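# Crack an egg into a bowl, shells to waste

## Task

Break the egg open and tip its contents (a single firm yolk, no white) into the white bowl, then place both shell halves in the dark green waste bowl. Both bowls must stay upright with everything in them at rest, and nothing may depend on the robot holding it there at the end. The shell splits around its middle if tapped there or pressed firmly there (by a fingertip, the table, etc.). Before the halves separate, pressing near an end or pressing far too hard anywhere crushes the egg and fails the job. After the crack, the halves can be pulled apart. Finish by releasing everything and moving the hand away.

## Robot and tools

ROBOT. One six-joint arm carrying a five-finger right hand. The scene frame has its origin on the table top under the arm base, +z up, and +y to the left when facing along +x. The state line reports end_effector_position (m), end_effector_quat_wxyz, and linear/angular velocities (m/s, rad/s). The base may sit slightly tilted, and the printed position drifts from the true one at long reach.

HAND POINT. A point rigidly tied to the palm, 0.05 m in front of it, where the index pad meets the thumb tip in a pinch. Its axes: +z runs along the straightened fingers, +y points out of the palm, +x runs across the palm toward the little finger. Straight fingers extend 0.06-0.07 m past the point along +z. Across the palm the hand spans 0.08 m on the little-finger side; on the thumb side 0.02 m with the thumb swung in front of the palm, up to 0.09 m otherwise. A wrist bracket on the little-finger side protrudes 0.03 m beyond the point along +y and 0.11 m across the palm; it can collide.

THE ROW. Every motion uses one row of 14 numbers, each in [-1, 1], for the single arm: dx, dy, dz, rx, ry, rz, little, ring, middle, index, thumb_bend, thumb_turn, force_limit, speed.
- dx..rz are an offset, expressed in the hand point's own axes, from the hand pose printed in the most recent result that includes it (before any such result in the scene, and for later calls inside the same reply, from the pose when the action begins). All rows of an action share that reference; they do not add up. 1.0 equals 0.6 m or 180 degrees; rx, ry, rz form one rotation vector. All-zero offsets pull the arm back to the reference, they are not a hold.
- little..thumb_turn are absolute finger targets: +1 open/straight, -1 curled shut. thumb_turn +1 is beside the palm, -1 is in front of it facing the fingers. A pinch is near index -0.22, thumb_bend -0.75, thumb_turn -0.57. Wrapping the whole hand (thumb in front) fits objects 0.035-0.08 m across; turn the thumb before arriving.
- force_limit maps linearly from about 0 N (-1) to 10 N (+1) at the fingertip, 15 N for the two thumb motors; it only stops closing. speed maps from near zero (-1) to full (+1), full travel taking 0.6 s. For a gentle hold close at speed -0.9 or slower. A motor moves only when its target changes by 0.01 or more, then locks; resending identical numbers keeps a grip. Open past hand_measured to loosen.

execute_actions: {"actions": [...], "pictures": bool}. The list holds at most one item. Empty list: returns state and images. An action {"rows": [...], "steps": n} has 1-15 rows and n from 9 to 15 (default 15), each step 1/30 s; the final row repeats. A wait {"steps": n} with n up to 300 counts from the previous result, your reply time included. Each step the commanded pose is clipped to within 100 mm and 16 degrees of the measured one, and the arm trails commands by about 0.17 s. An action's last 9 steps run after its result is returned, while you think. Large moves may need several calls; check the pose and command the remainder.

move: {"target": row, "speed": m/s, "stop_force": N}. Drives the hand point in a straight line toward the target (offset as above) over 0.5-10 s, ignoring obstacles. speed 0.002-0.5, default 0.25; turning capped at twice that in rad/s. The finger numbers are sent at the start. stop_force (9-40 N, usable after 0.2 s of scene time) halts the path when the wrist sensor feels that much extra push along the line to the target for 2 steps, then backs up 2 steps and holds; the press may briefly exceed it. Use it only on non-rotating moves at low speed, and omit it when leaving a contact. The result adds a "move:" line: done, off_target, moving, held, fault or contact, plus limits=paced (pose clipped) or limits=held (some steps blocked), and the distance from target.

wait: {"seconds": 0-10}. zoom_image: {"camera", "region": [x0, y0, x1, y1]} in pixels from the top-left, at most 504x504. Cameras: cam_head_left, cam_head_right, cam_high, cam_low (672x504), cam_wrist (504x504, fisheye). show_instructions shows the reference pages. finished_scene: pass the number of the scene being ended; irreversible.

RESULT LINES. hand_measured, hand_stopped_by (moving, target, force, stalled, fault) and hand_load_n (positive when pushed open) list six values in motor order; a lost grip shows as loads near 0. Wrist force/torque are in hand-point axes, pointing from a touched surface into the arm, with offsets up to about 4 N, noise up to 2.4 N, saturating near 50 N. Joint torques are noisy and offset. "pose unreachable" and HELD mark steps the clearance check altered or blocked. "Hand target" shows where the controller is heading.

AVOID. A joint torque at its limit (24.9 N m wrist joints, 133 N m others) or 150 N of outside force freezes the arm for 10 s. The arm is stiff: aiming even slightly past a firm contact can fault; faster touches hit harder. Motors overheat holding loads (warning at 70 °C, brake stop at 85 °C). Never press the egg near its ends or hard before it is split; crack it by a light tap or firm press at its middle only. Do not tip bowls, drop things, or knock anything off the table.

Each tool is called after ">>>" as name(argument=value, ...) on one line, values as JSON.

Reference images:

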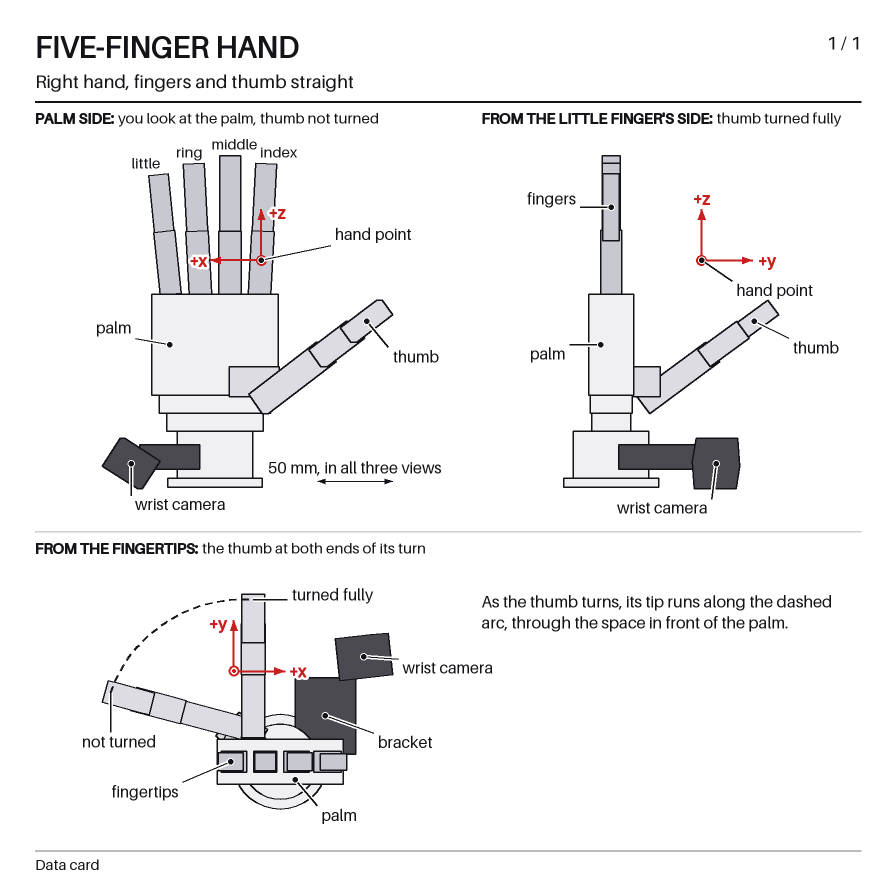

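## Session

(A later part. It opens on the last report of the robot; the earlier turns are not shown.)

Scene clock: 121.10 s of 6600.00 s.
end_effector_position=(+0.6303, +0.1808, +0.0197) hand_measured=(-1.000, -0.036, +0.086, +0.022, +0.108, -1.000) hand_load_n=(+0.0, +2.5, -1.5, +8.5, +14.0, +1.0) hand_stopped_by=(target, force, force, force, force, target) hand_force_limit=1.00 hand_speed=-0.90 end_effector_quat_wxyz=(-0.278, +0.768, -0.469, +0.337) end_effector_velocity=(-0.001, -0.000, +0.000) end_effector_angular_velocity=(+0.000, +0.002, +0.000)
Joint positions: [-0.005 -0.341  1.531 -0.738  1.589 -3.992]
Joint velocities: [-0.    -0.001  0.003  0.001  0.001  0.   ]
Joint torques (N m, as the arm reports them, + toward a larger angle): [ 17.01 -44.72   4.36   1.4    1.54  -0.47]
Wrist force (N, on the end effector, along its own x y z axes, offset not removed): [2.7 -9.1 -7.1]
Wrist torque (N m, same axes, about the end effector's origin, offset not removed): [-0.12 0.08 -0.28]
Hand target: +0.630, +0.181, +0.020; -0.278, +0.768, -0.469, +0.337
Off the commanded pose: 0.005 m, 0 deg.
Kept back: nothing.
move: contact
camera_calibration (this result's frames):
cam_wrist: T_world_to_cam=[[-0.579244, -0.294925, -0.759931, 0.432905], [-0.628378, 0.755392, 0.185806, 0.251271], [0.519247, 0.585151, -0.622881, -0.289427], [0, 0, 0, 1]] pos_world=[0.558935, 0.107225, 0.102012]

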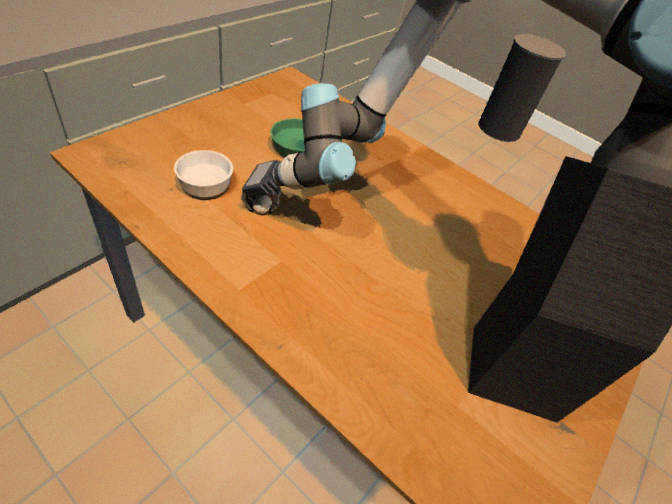

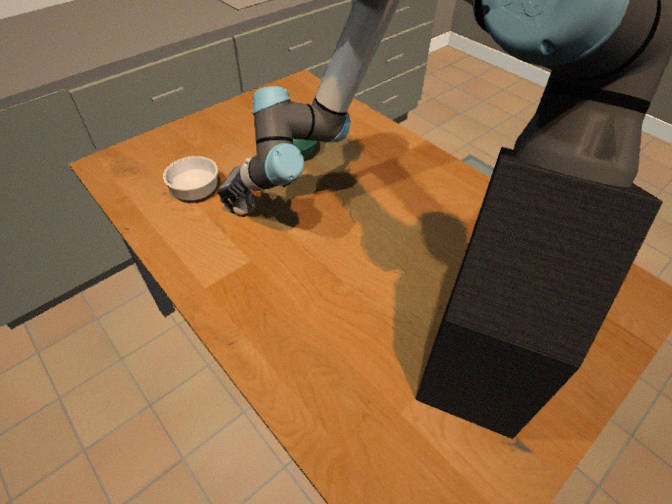

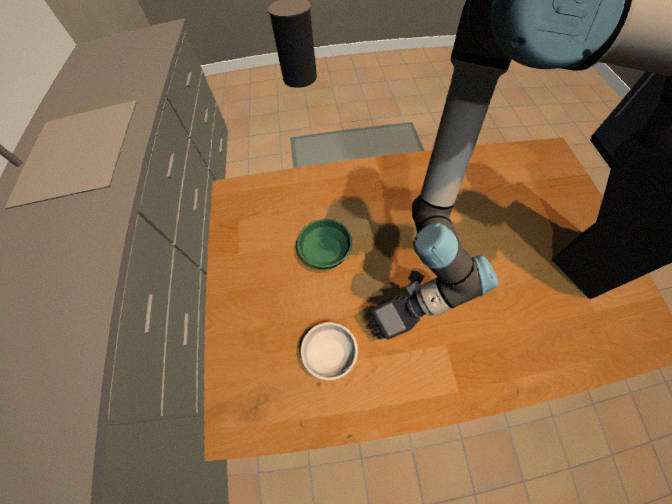

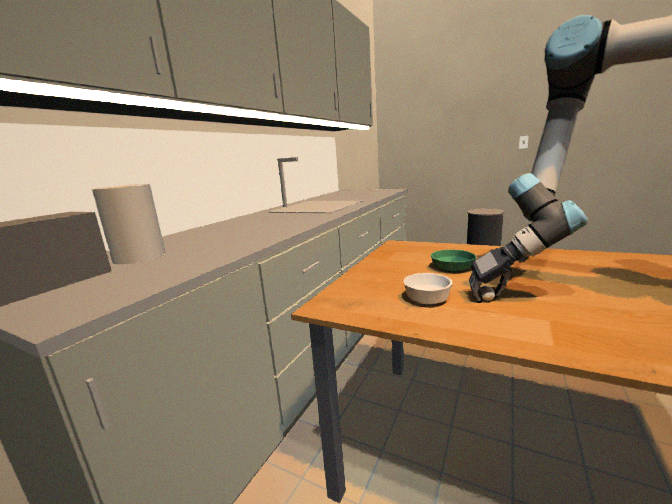

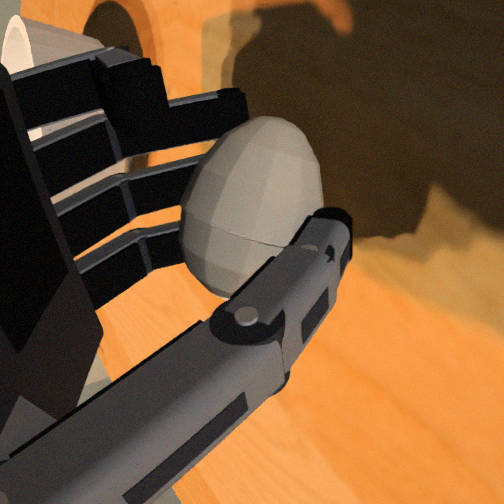

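>>> move(target=[0,0,0,0,0,0,-1,0.15,0.2,0.15,0.3,-1,1,-0.85])

>>> move(target=[0.004,-0.012,-0.01,0,0,0,-1,0.4,0.4,0.4,0.45,-1,1,-0.8], speed=0.01)

>>> move(target=[0.03,-0.09,-0.075,0,-0.054,0.064,-1,0.4,0.4,0.4,0.45,-1,1,-0.8], speed=0.1)

>>> move(target=[0,0,0,0,0.383,0.3215,-1,-1,-0.1,-0.1,-0.5,-1,1,-0.5], speed=0.4)

Scene clock: 123.27 s of 6600.00 s.
end_effector_position=(+0.6303, +0.1808, +0.0197) hand_measured=(-1.000, +0.150, +0.196, +0.098, +0.300, -1.000) hand_load_n=(+0.0, +0.0, -9.0, -11.0, +0.0, +0.0) hand_stopped_by=(target, target, target, stalled, target, target) hand_force_limit=1.00 hand_speed=-0.85 end_effector_quat_wxyz=(-0.278, +0.768, -0.469, +0.337) end_effector_velocity=(-0.001, +0.000, -0.000) end_effector_angular_velocity=(+0.001, +0.001, +0.001)
Joint positions: [-0.005 -0.341  1.531 -0.738  1.589 -3.992]
Joint velocities: [-0.     0.001  0.001  0.    -0.     0.   ]
Joint torques (N m, as the arm reports them, + toward a larger angle): [  0.96 -21.44  -8.55   0.21  -0.43  -1.57]
Wrist force (N, on the end effector, along its own x y z axes, offset not removed): [9.4 -20.1 -40.2]
Wrist torque (N m, same axes, about the end effector's origin, offset not removed): [1.15 0.69 -0.10]
Hand target: +0.630, +0.181, +0.020; -0.278, +0.768, -0.469, +0.337
Off the commanded pose: 0.000 m, 0 deg.
Kept back: nothing.
move: done
camera_calibration (this result's frames):
cam_wrist: T_world_to_cam=[[-0.579225, -0.294924, -0.759947, 0.432901], [-0.628388, 0.755385, 0.185799, 0.251277], [0.519256, 0.585161, -0.622864, -0.289438], [0, 0, 0, 1]] pos_world=[0.558939, 0.10723, 0.102014]

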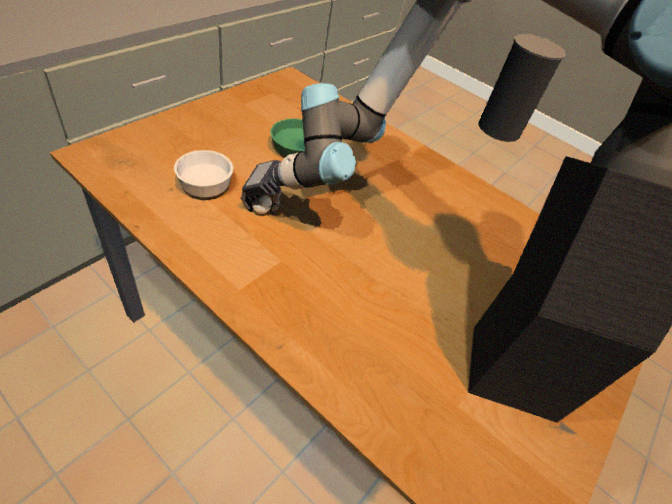

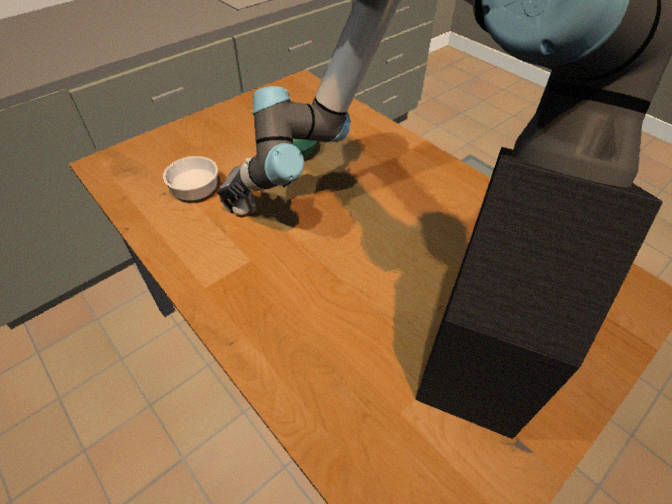

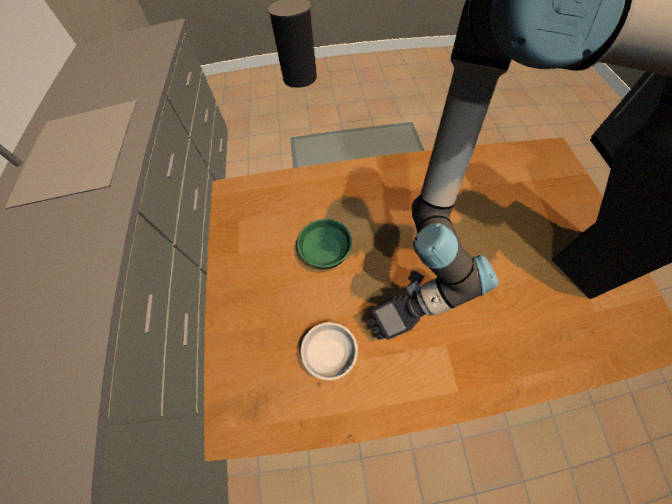

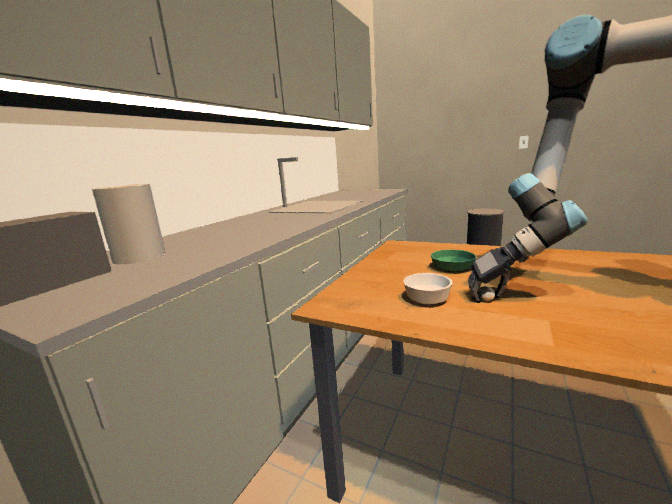

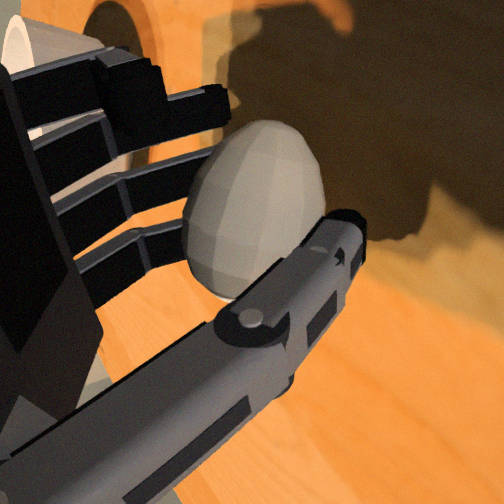

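Scene clock: 124.47 s of 6600.00 s.
end_effector_position=(+0.6303, +0.1809, +0.0292) hand_measured=(-1.000, +0.400, +0.400, +0.400, +0.450, -1.000) hand_load_n=(+0.0, +0.0, +0.0, +0.0, +0.0, +0.0) hand_stopped_by=(target, target, target, target, target, target) hand_force_limit=1.00 hand_speed=-0.80 end_effector_quat_wxyz=(-0.278, +0.768, -0.469, +0.337) end_effector_velocity=(-0.000, -0.000, +0.002) end_effector_angular_velocity=(-0.001, +0.001, -0.001)
Joint positions: [ 0.003 -0.36   1.547 -0.734  1.595 -3.989]
Joint velocities: [ 0.002 -0.004  0.004  0.     0.003  0.001]
Joint torques (N m, as the arm reports them, + toward a larger angle): [ 35.46 -47.73   4.44   2.13   1.71   1.73]
Wrist force (N, on the end effector, along its own x y z axes, offset not removed): [-1.3 4.9 -2.8]
Wrist torque (N m, same axes, about the end effector's origin, offset not removed): [0.78 0.37 0.06]
Hand target: +0.630, +0.181, +0.029; -0.278, +0.768, -0.469, +0.337
Off the commanded pose: 0.000 m, 0 deg.
Kept back: nothing.
move: done
camera_calibration (this result's frames):
cam_wrist: T_world_to_cam=[[-0.579221, -0.294917, -0.759952, 0.440084], [-0.628388, 0.755385, 0.185801, 0.249449], [0.51926, 0.585165, -0.622857, -0.283594], [0, 0, 0, 1]] pos_world=[0.558916, 0.107307, 0.111456]

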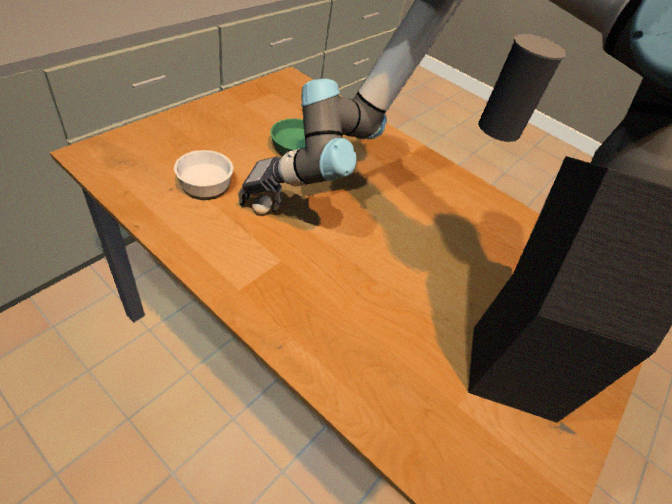

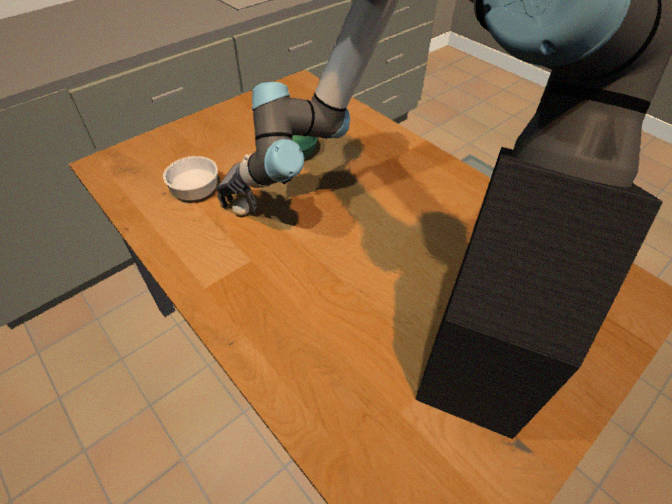

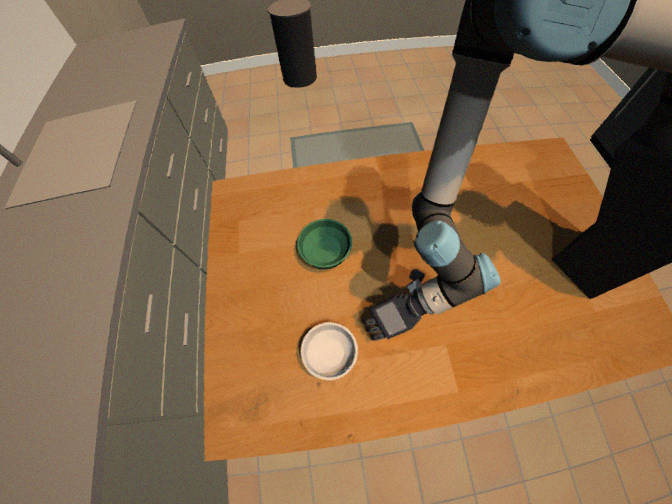

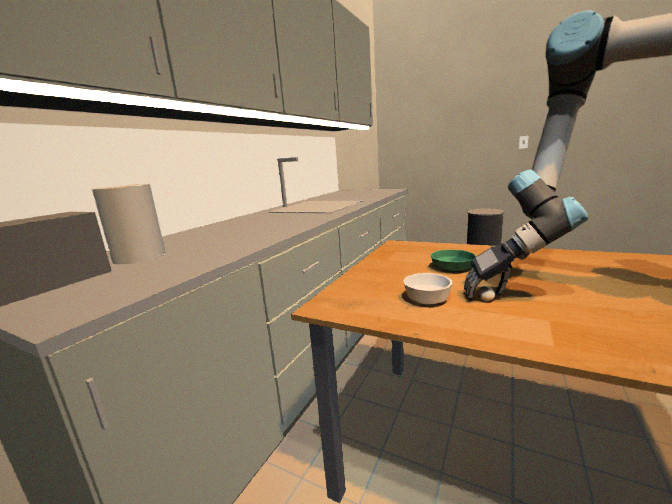

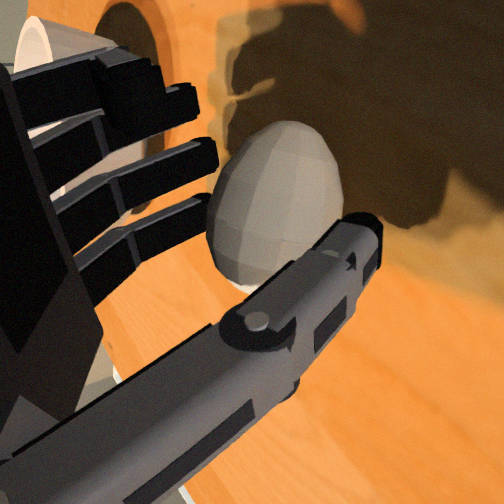

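Scene clock: 126.20 s of 6600.00 s.
end_effector_position=(+0.6301, +0.1815, +0.1014) hand_measured=(-1.000, +0.400, +0.400, +0.400, +0.450, -1.000) hand_load_n=(+0.0, +0.0, +0.0, +0.0, +0.0, +0.0) hand_stopped_by=(target, target, target, target, target, target) hand_force_limit=1.00 hand_speed=-0.80 end_effector_quat_wxyz=(-0.348, +0.743, -0.518, +0.242) end_effector_velocity=(-0.000, +0.000, +0.002) end_effector_angular_velocity=(+0.008, +0.004, +0.001)
Joint positions: [-0.025 -0.526  1.598 -0.503  1.448 -3.808]
Joint velocities: [-0.001 -0.004  0.     0.009 -0.006  0.005]
Joint torques (N m, as the arm reports them, + toward a larger angle): [  9.42 -50.25   4.97   2.68  -3.05   1.77]
Wrist force (N, on the end effector, along its own x y z axes, offset not removed): [0.3 0.9 1.9]
Wrist torque (N m, same axes, about the end effector's origin, offset not removed): [0.06 -0.14 -0.23]
Hand target: +0.630, +0.181, +0.102; -0.349, +0.743, -0.518, +0.242
Off the commanded pose: 0.000 m, 0 deg.
Kept back: nothing.
move: done
camera_calibration (this result's frames):
cam_wrist: T_world_to_cam=[[-0.64789, -0.108834, -0.753919, 0.503957], [-0.602057, 0.679499, 0.419294, 0.208991], [0.466654, 0.725559, -0.505765, -0.24311], [0, 0, 0, 1]] pos_world=[0.565781, 0.0892288, 0.169358]

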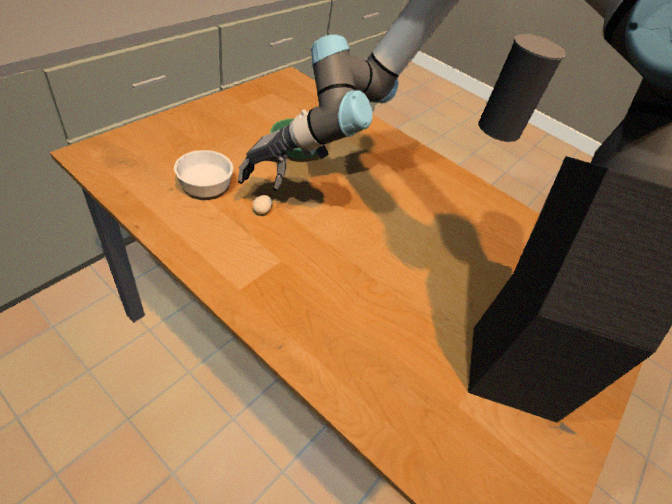

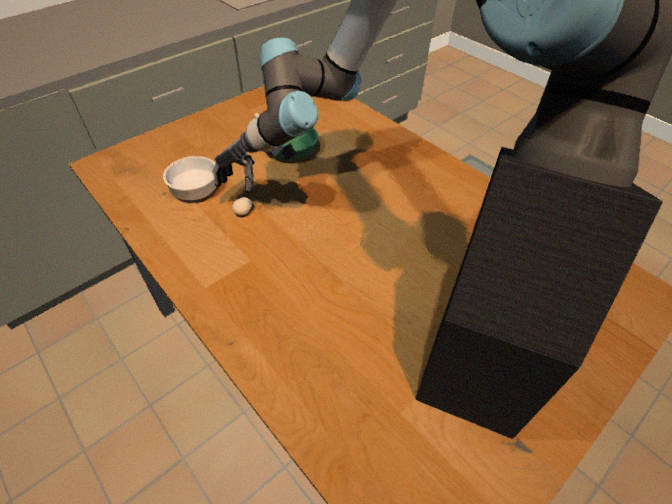

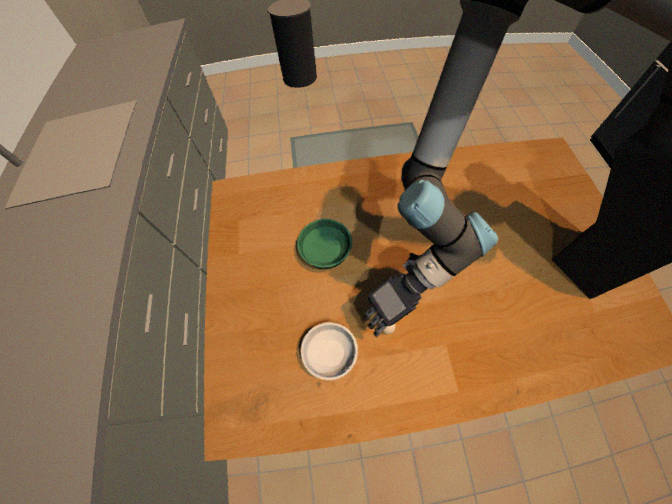

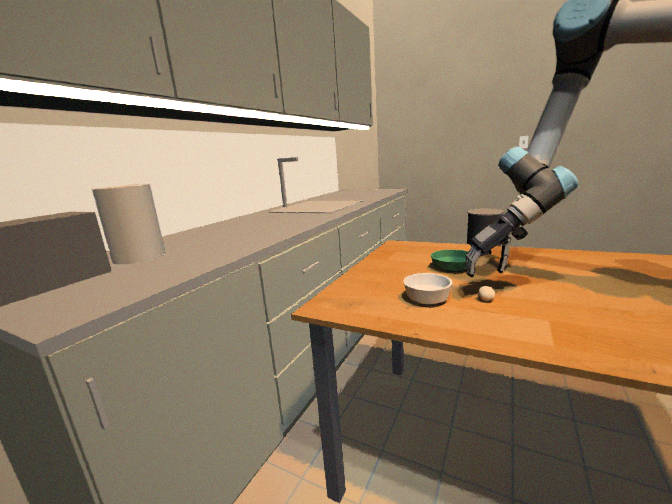

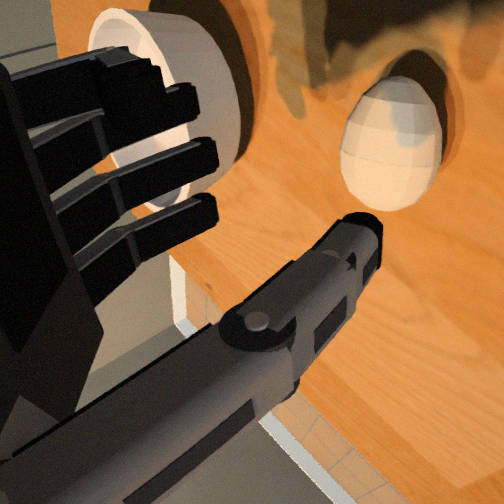

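Scene clock: 129.17 s of 6600.00 s.
end_effector_position=(+0.6297, +0.1815, +0.1016) hand_measured=(-1.000, -1.000, -0.100, -0.100, -0.500, -1.000) hand_load_n=(+0.0, +0.0, +0.0, +0.0, +0.0, +0.0) hand_stopped_by=(target, target, target, target, target, target) hand_force_limit=1.00 hand_speed=-0.50 end_effector_quat_wxyz=(+0.077, -0.159, +0.892, -0.416) end_effector_velocity=(-0.000, +0.001, -0.001) end_effector_angular_velocity=(+0.008, +0.016, -0.015)
Joint positions: [ 0.326 -0.121  0.935  0.077  2.872 -2.225]
Joint velocities: [-0.     0.031 -0.061  0.117  0.002  0.083]
Joint torques (N m, as the arm reports them, + toward a larger angle): [ 17.78 -41.44 -12.82   3.04   3.11   1.85]
Wrist force (N, on the end effector, along its own x y z axes, offset not removed): [-2.4 0.9 0.4]
Wrist torque (N m, same axes, about the end effector's origin, offset not removed): [0.17 0.41 -0.05]
Hand target: +0.630, +0.182, +0.102; +0.076, -0.159, +0.893, -0.415
Off the commanded pose: 0.000 m, 0 deg.
Kept back: nothing.
move: done
camera_calibration (this result's frames):
cam_wrist: T_world_to_cam=[[-0.107887, 0.651339, -0.751078, 0.0255015], [0.676751, 0.60154, 0.424449, -0.58304], [0.728264, -0.4625, -0.505693, -0.191958], [0, 0, 0, 1]] pos_world=[0.53712, 0.245331, 0.169553]

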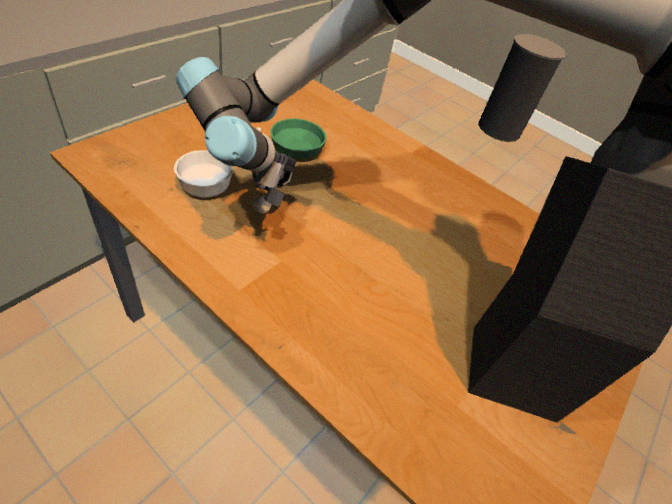

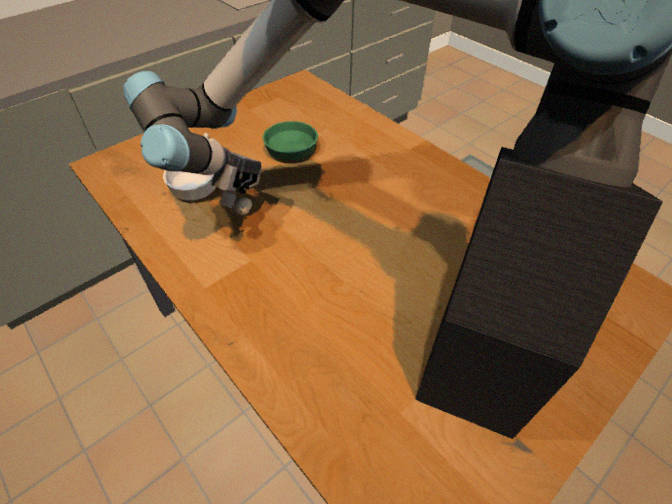

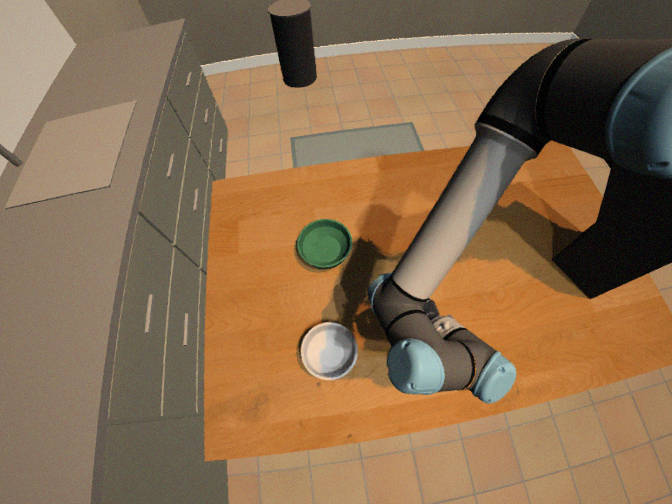

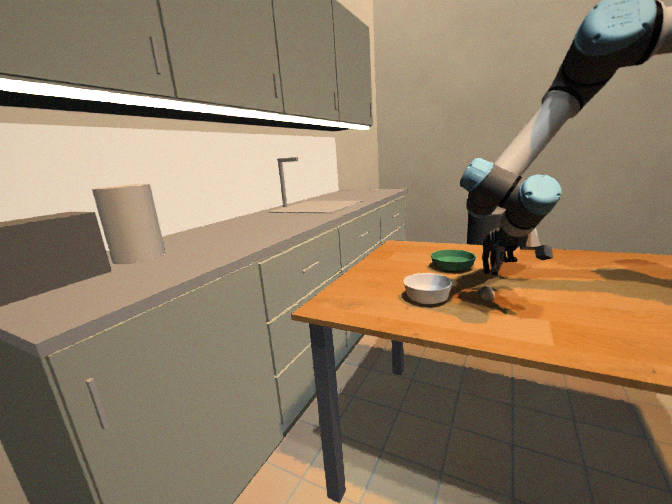

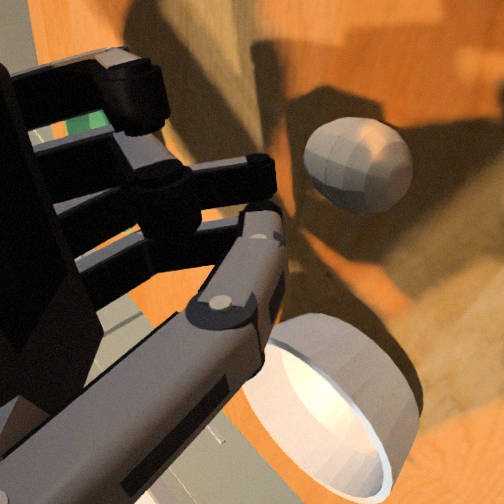

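>>> move(target=[-0.013,0.036,0.05,0.055,0,0,-1,-1,-0.1,-0.1,-0.5,-1,1,-0.5], speed=0.05)

>>> zoom_image(camera="cam_head_right", region=[190,150,310,240])

Scene clock: 131.87 s of 6600.00 s.
end_effector_position=(+0.6402, +0.1759, +0.0659) hand_measured=(-1.000, -1.000, -0.100, -0.100, -0.500, -1.000) hand_load_n=(+0.0, +0.0, +0.0, +0.0, +0.0, +0.0) hand_stopped_by=(target, target, target, target, target, target) hand_force_limit=1.00 hand_speed=-0.50 end_effector_quat_wxyz=(+0.089, -0.151, +0.855, -0.489) end_effector_velocity=(+0.002, -0.000, -0.000) end_effector_angular_velocity=(-0.019, -0.019, +0.011)
Joint positions: [ 0.314 -0.126  1.081 -0.718  2.963 -2.865]
Joint velocities: [-0.    -0.022  0.072 -0.207 -0.008 -0.151]
Joint torques (N m, as the arm reports them, + toward a larger angle): [ 17.6  -56.51   0.48  -0.22  -2.09  -1.81]
Wrist force (N, on the end effector, along its own x y z axes, offset not removed): [0.7 1.4 -4.1]
Wrist torque (N m, same axes, about the end effector's origin, offset not removed): [0.43 0.21 0.12]
Hand target: +0.640, +0.176, +0.066; +0.090, -0.152, +0.854, -0.490
Off the commanded pose: 0.000 m, 0 deg.
Kept back: nothing.
move: done
camera_calibration (this result's frames):
cam_wrist: T_world_to_cam=[[-0.0603899, 0.5256, -0.848586, 0.00165601], [0.656755, 0.661124, 0.362751, -0.565181], [0.751682, -0.535406, -0.385115, -0.23035], [0, 0, 0, 1]] pos_world=[0.544435, 0.249454, 0.117714]

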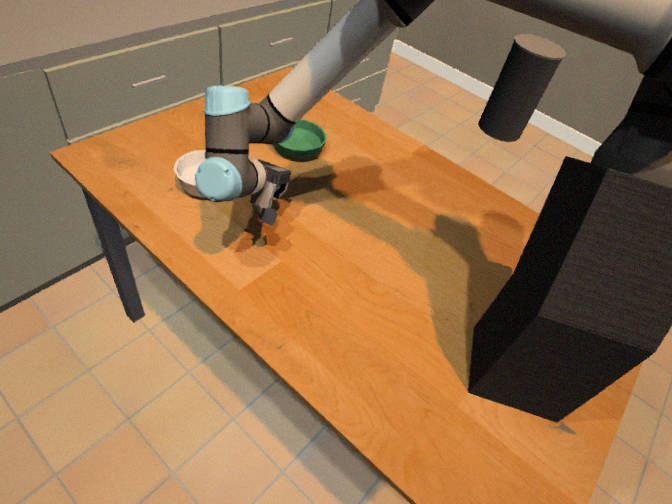

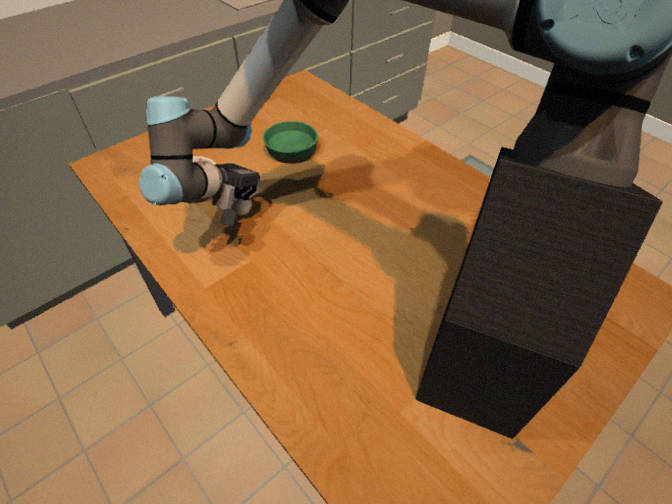

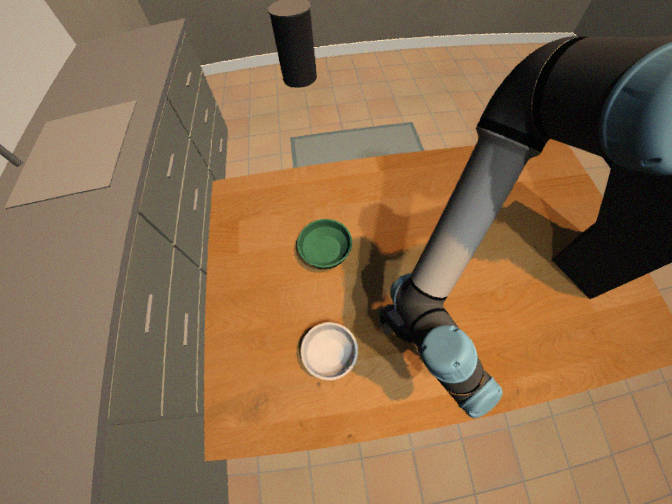

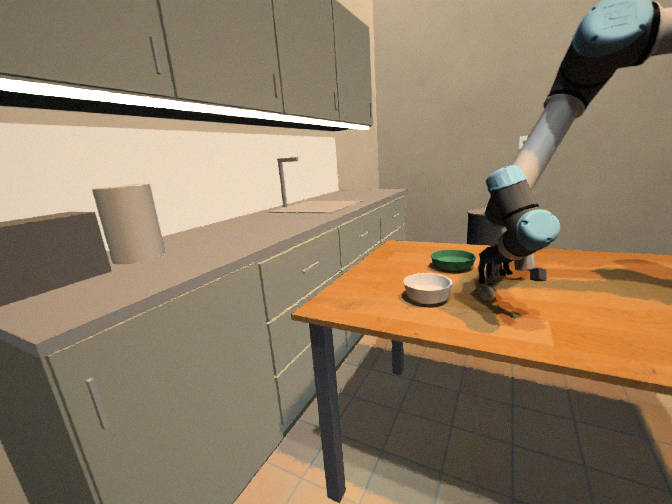

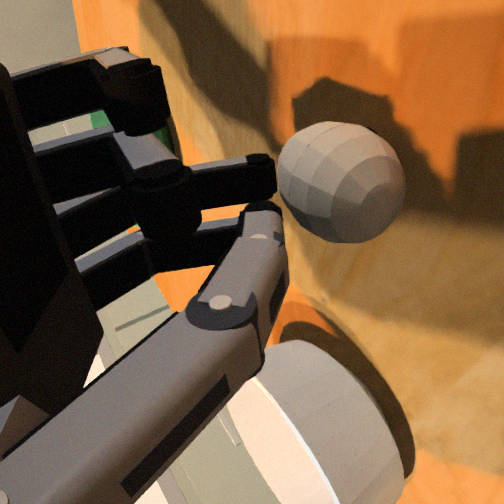

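Region (190, 150, 310, 240) of cam_head_right's 672x504 image, scaled by 4.200, with more detail than that image has; it fills the top 378 rows of this view, and the rest is white.

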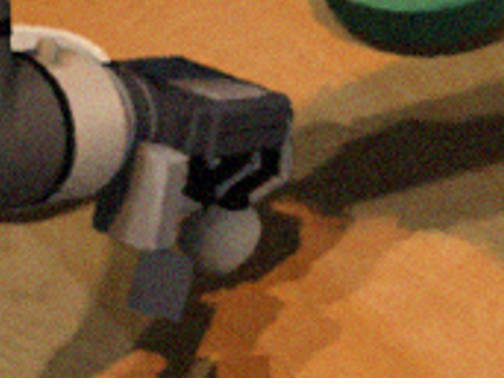

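>>> move(target=[0,0.036,0.021,0,0,0,-1,-1,-0.1,-0.1,-0.5,-1,1,-0.5], speed=0.003, stop_force=10)

>>> zoom_image(camera="cam_wrist", region=[180,80,430,330])

Scene clock: 134.47 s of 6600.00 s.
end_effector_position=(+0.6404, +0.1758, +0.0599) hand_measured=(-1.000, -1.000, -0.100, -0.100, -0.500, -1.000) hand_load_n=(+0.0, +0.0, -3.0, +0.0, +0.0, +0.0) hand_stopped_by=(target, target, target, target, target, target) hand_force_limit=1.00 hand_speed=-0.50 end_effector_quat_wxyz=(+0.090, -0.151, +0.854, -0.490) end_effector_velocity=(+0.001, -0.001, +0.002) end_effector_angular_velocity=(-0.000, -0.001, -0.001)
Joint positions: [ 0.309 -0.117  1.08  -0.744  2.959 -2.884]
Joint velocities: [-0.    -0.003  0.002  0.     0.001  0.   ]
Joint torques (N m, as the arm reports them, + toward a larger angle): [ 20.62 -46.89   3.01   0.53  -0.47  -0.85]
Wrist force (N, on the end effector, along its own x y z axes, offset not removed): [-2.0 -13.3 -6.3]
Wrist torque (N m, same axes, about the end effector's origin, offset not removed): [0.33 0.75 -0.36]
Hand target: +0.640, +0.176, +0.060; +0.090, -0.151, +0.854, -0.490
Off the commanded pose: 0.019 m, 0 deg.
Kept back: nothing.
move: contact
camera_calibration (this result's frames):
cam_wrist: T_world_to_cam=[[-0.0595181, 0.524006, -0.849633, -0.00360896], [0.65561, 0.662354, 0.362577, -0.562561], [0.75275, -0.535448, -0.382966, -0.233611], [0, 0, 0, 1]] pos_world=[0.544456, 0.24942, 0.11144]

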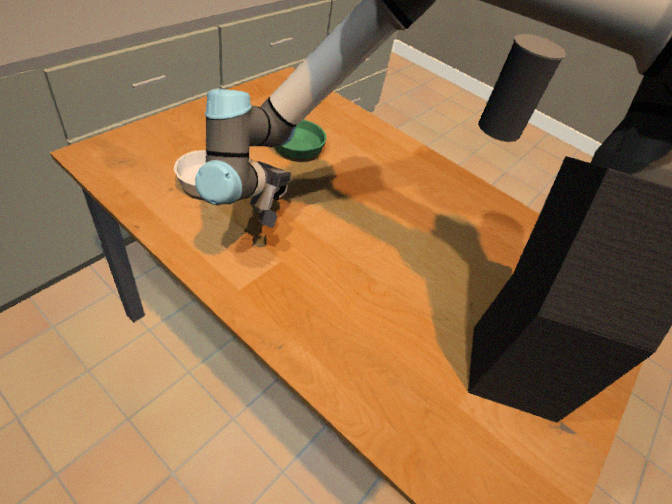

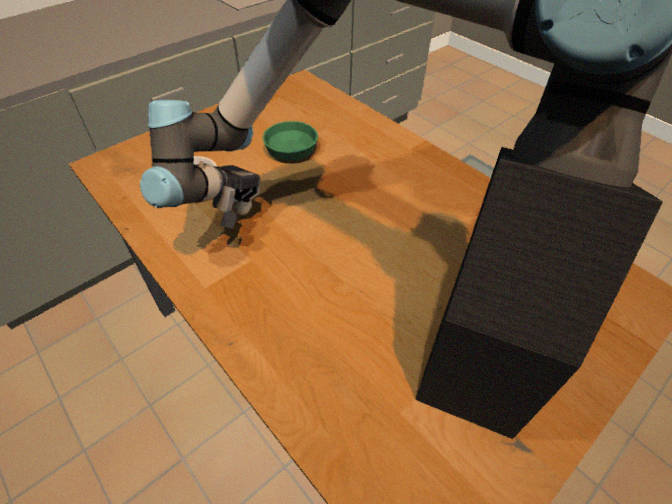

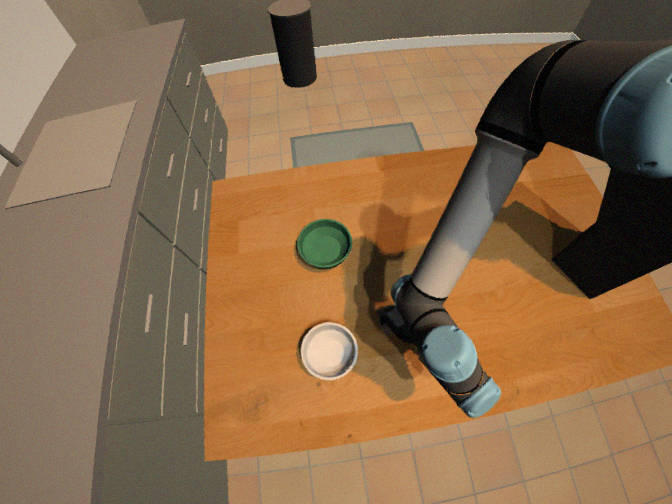

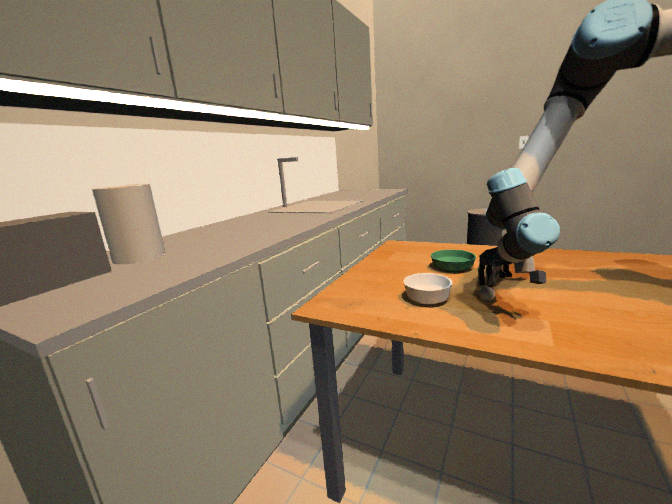

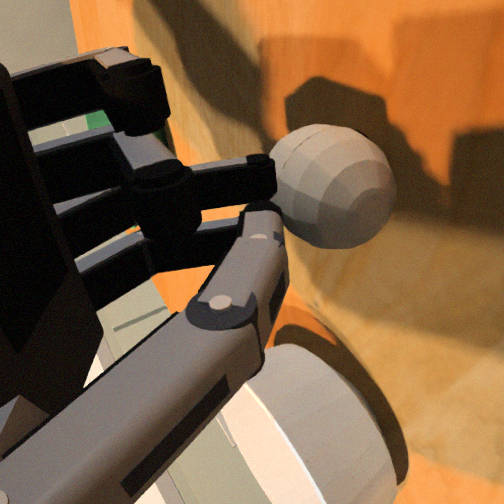

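Region (180, 80, 430, 330) of cam_wrist's 504x504 image, scaled by 2.016, with more detail than that image has.

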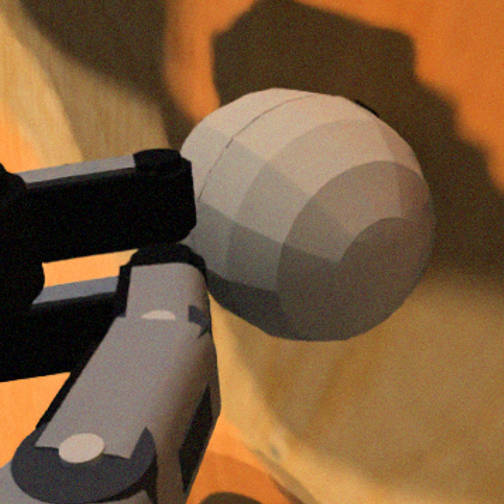

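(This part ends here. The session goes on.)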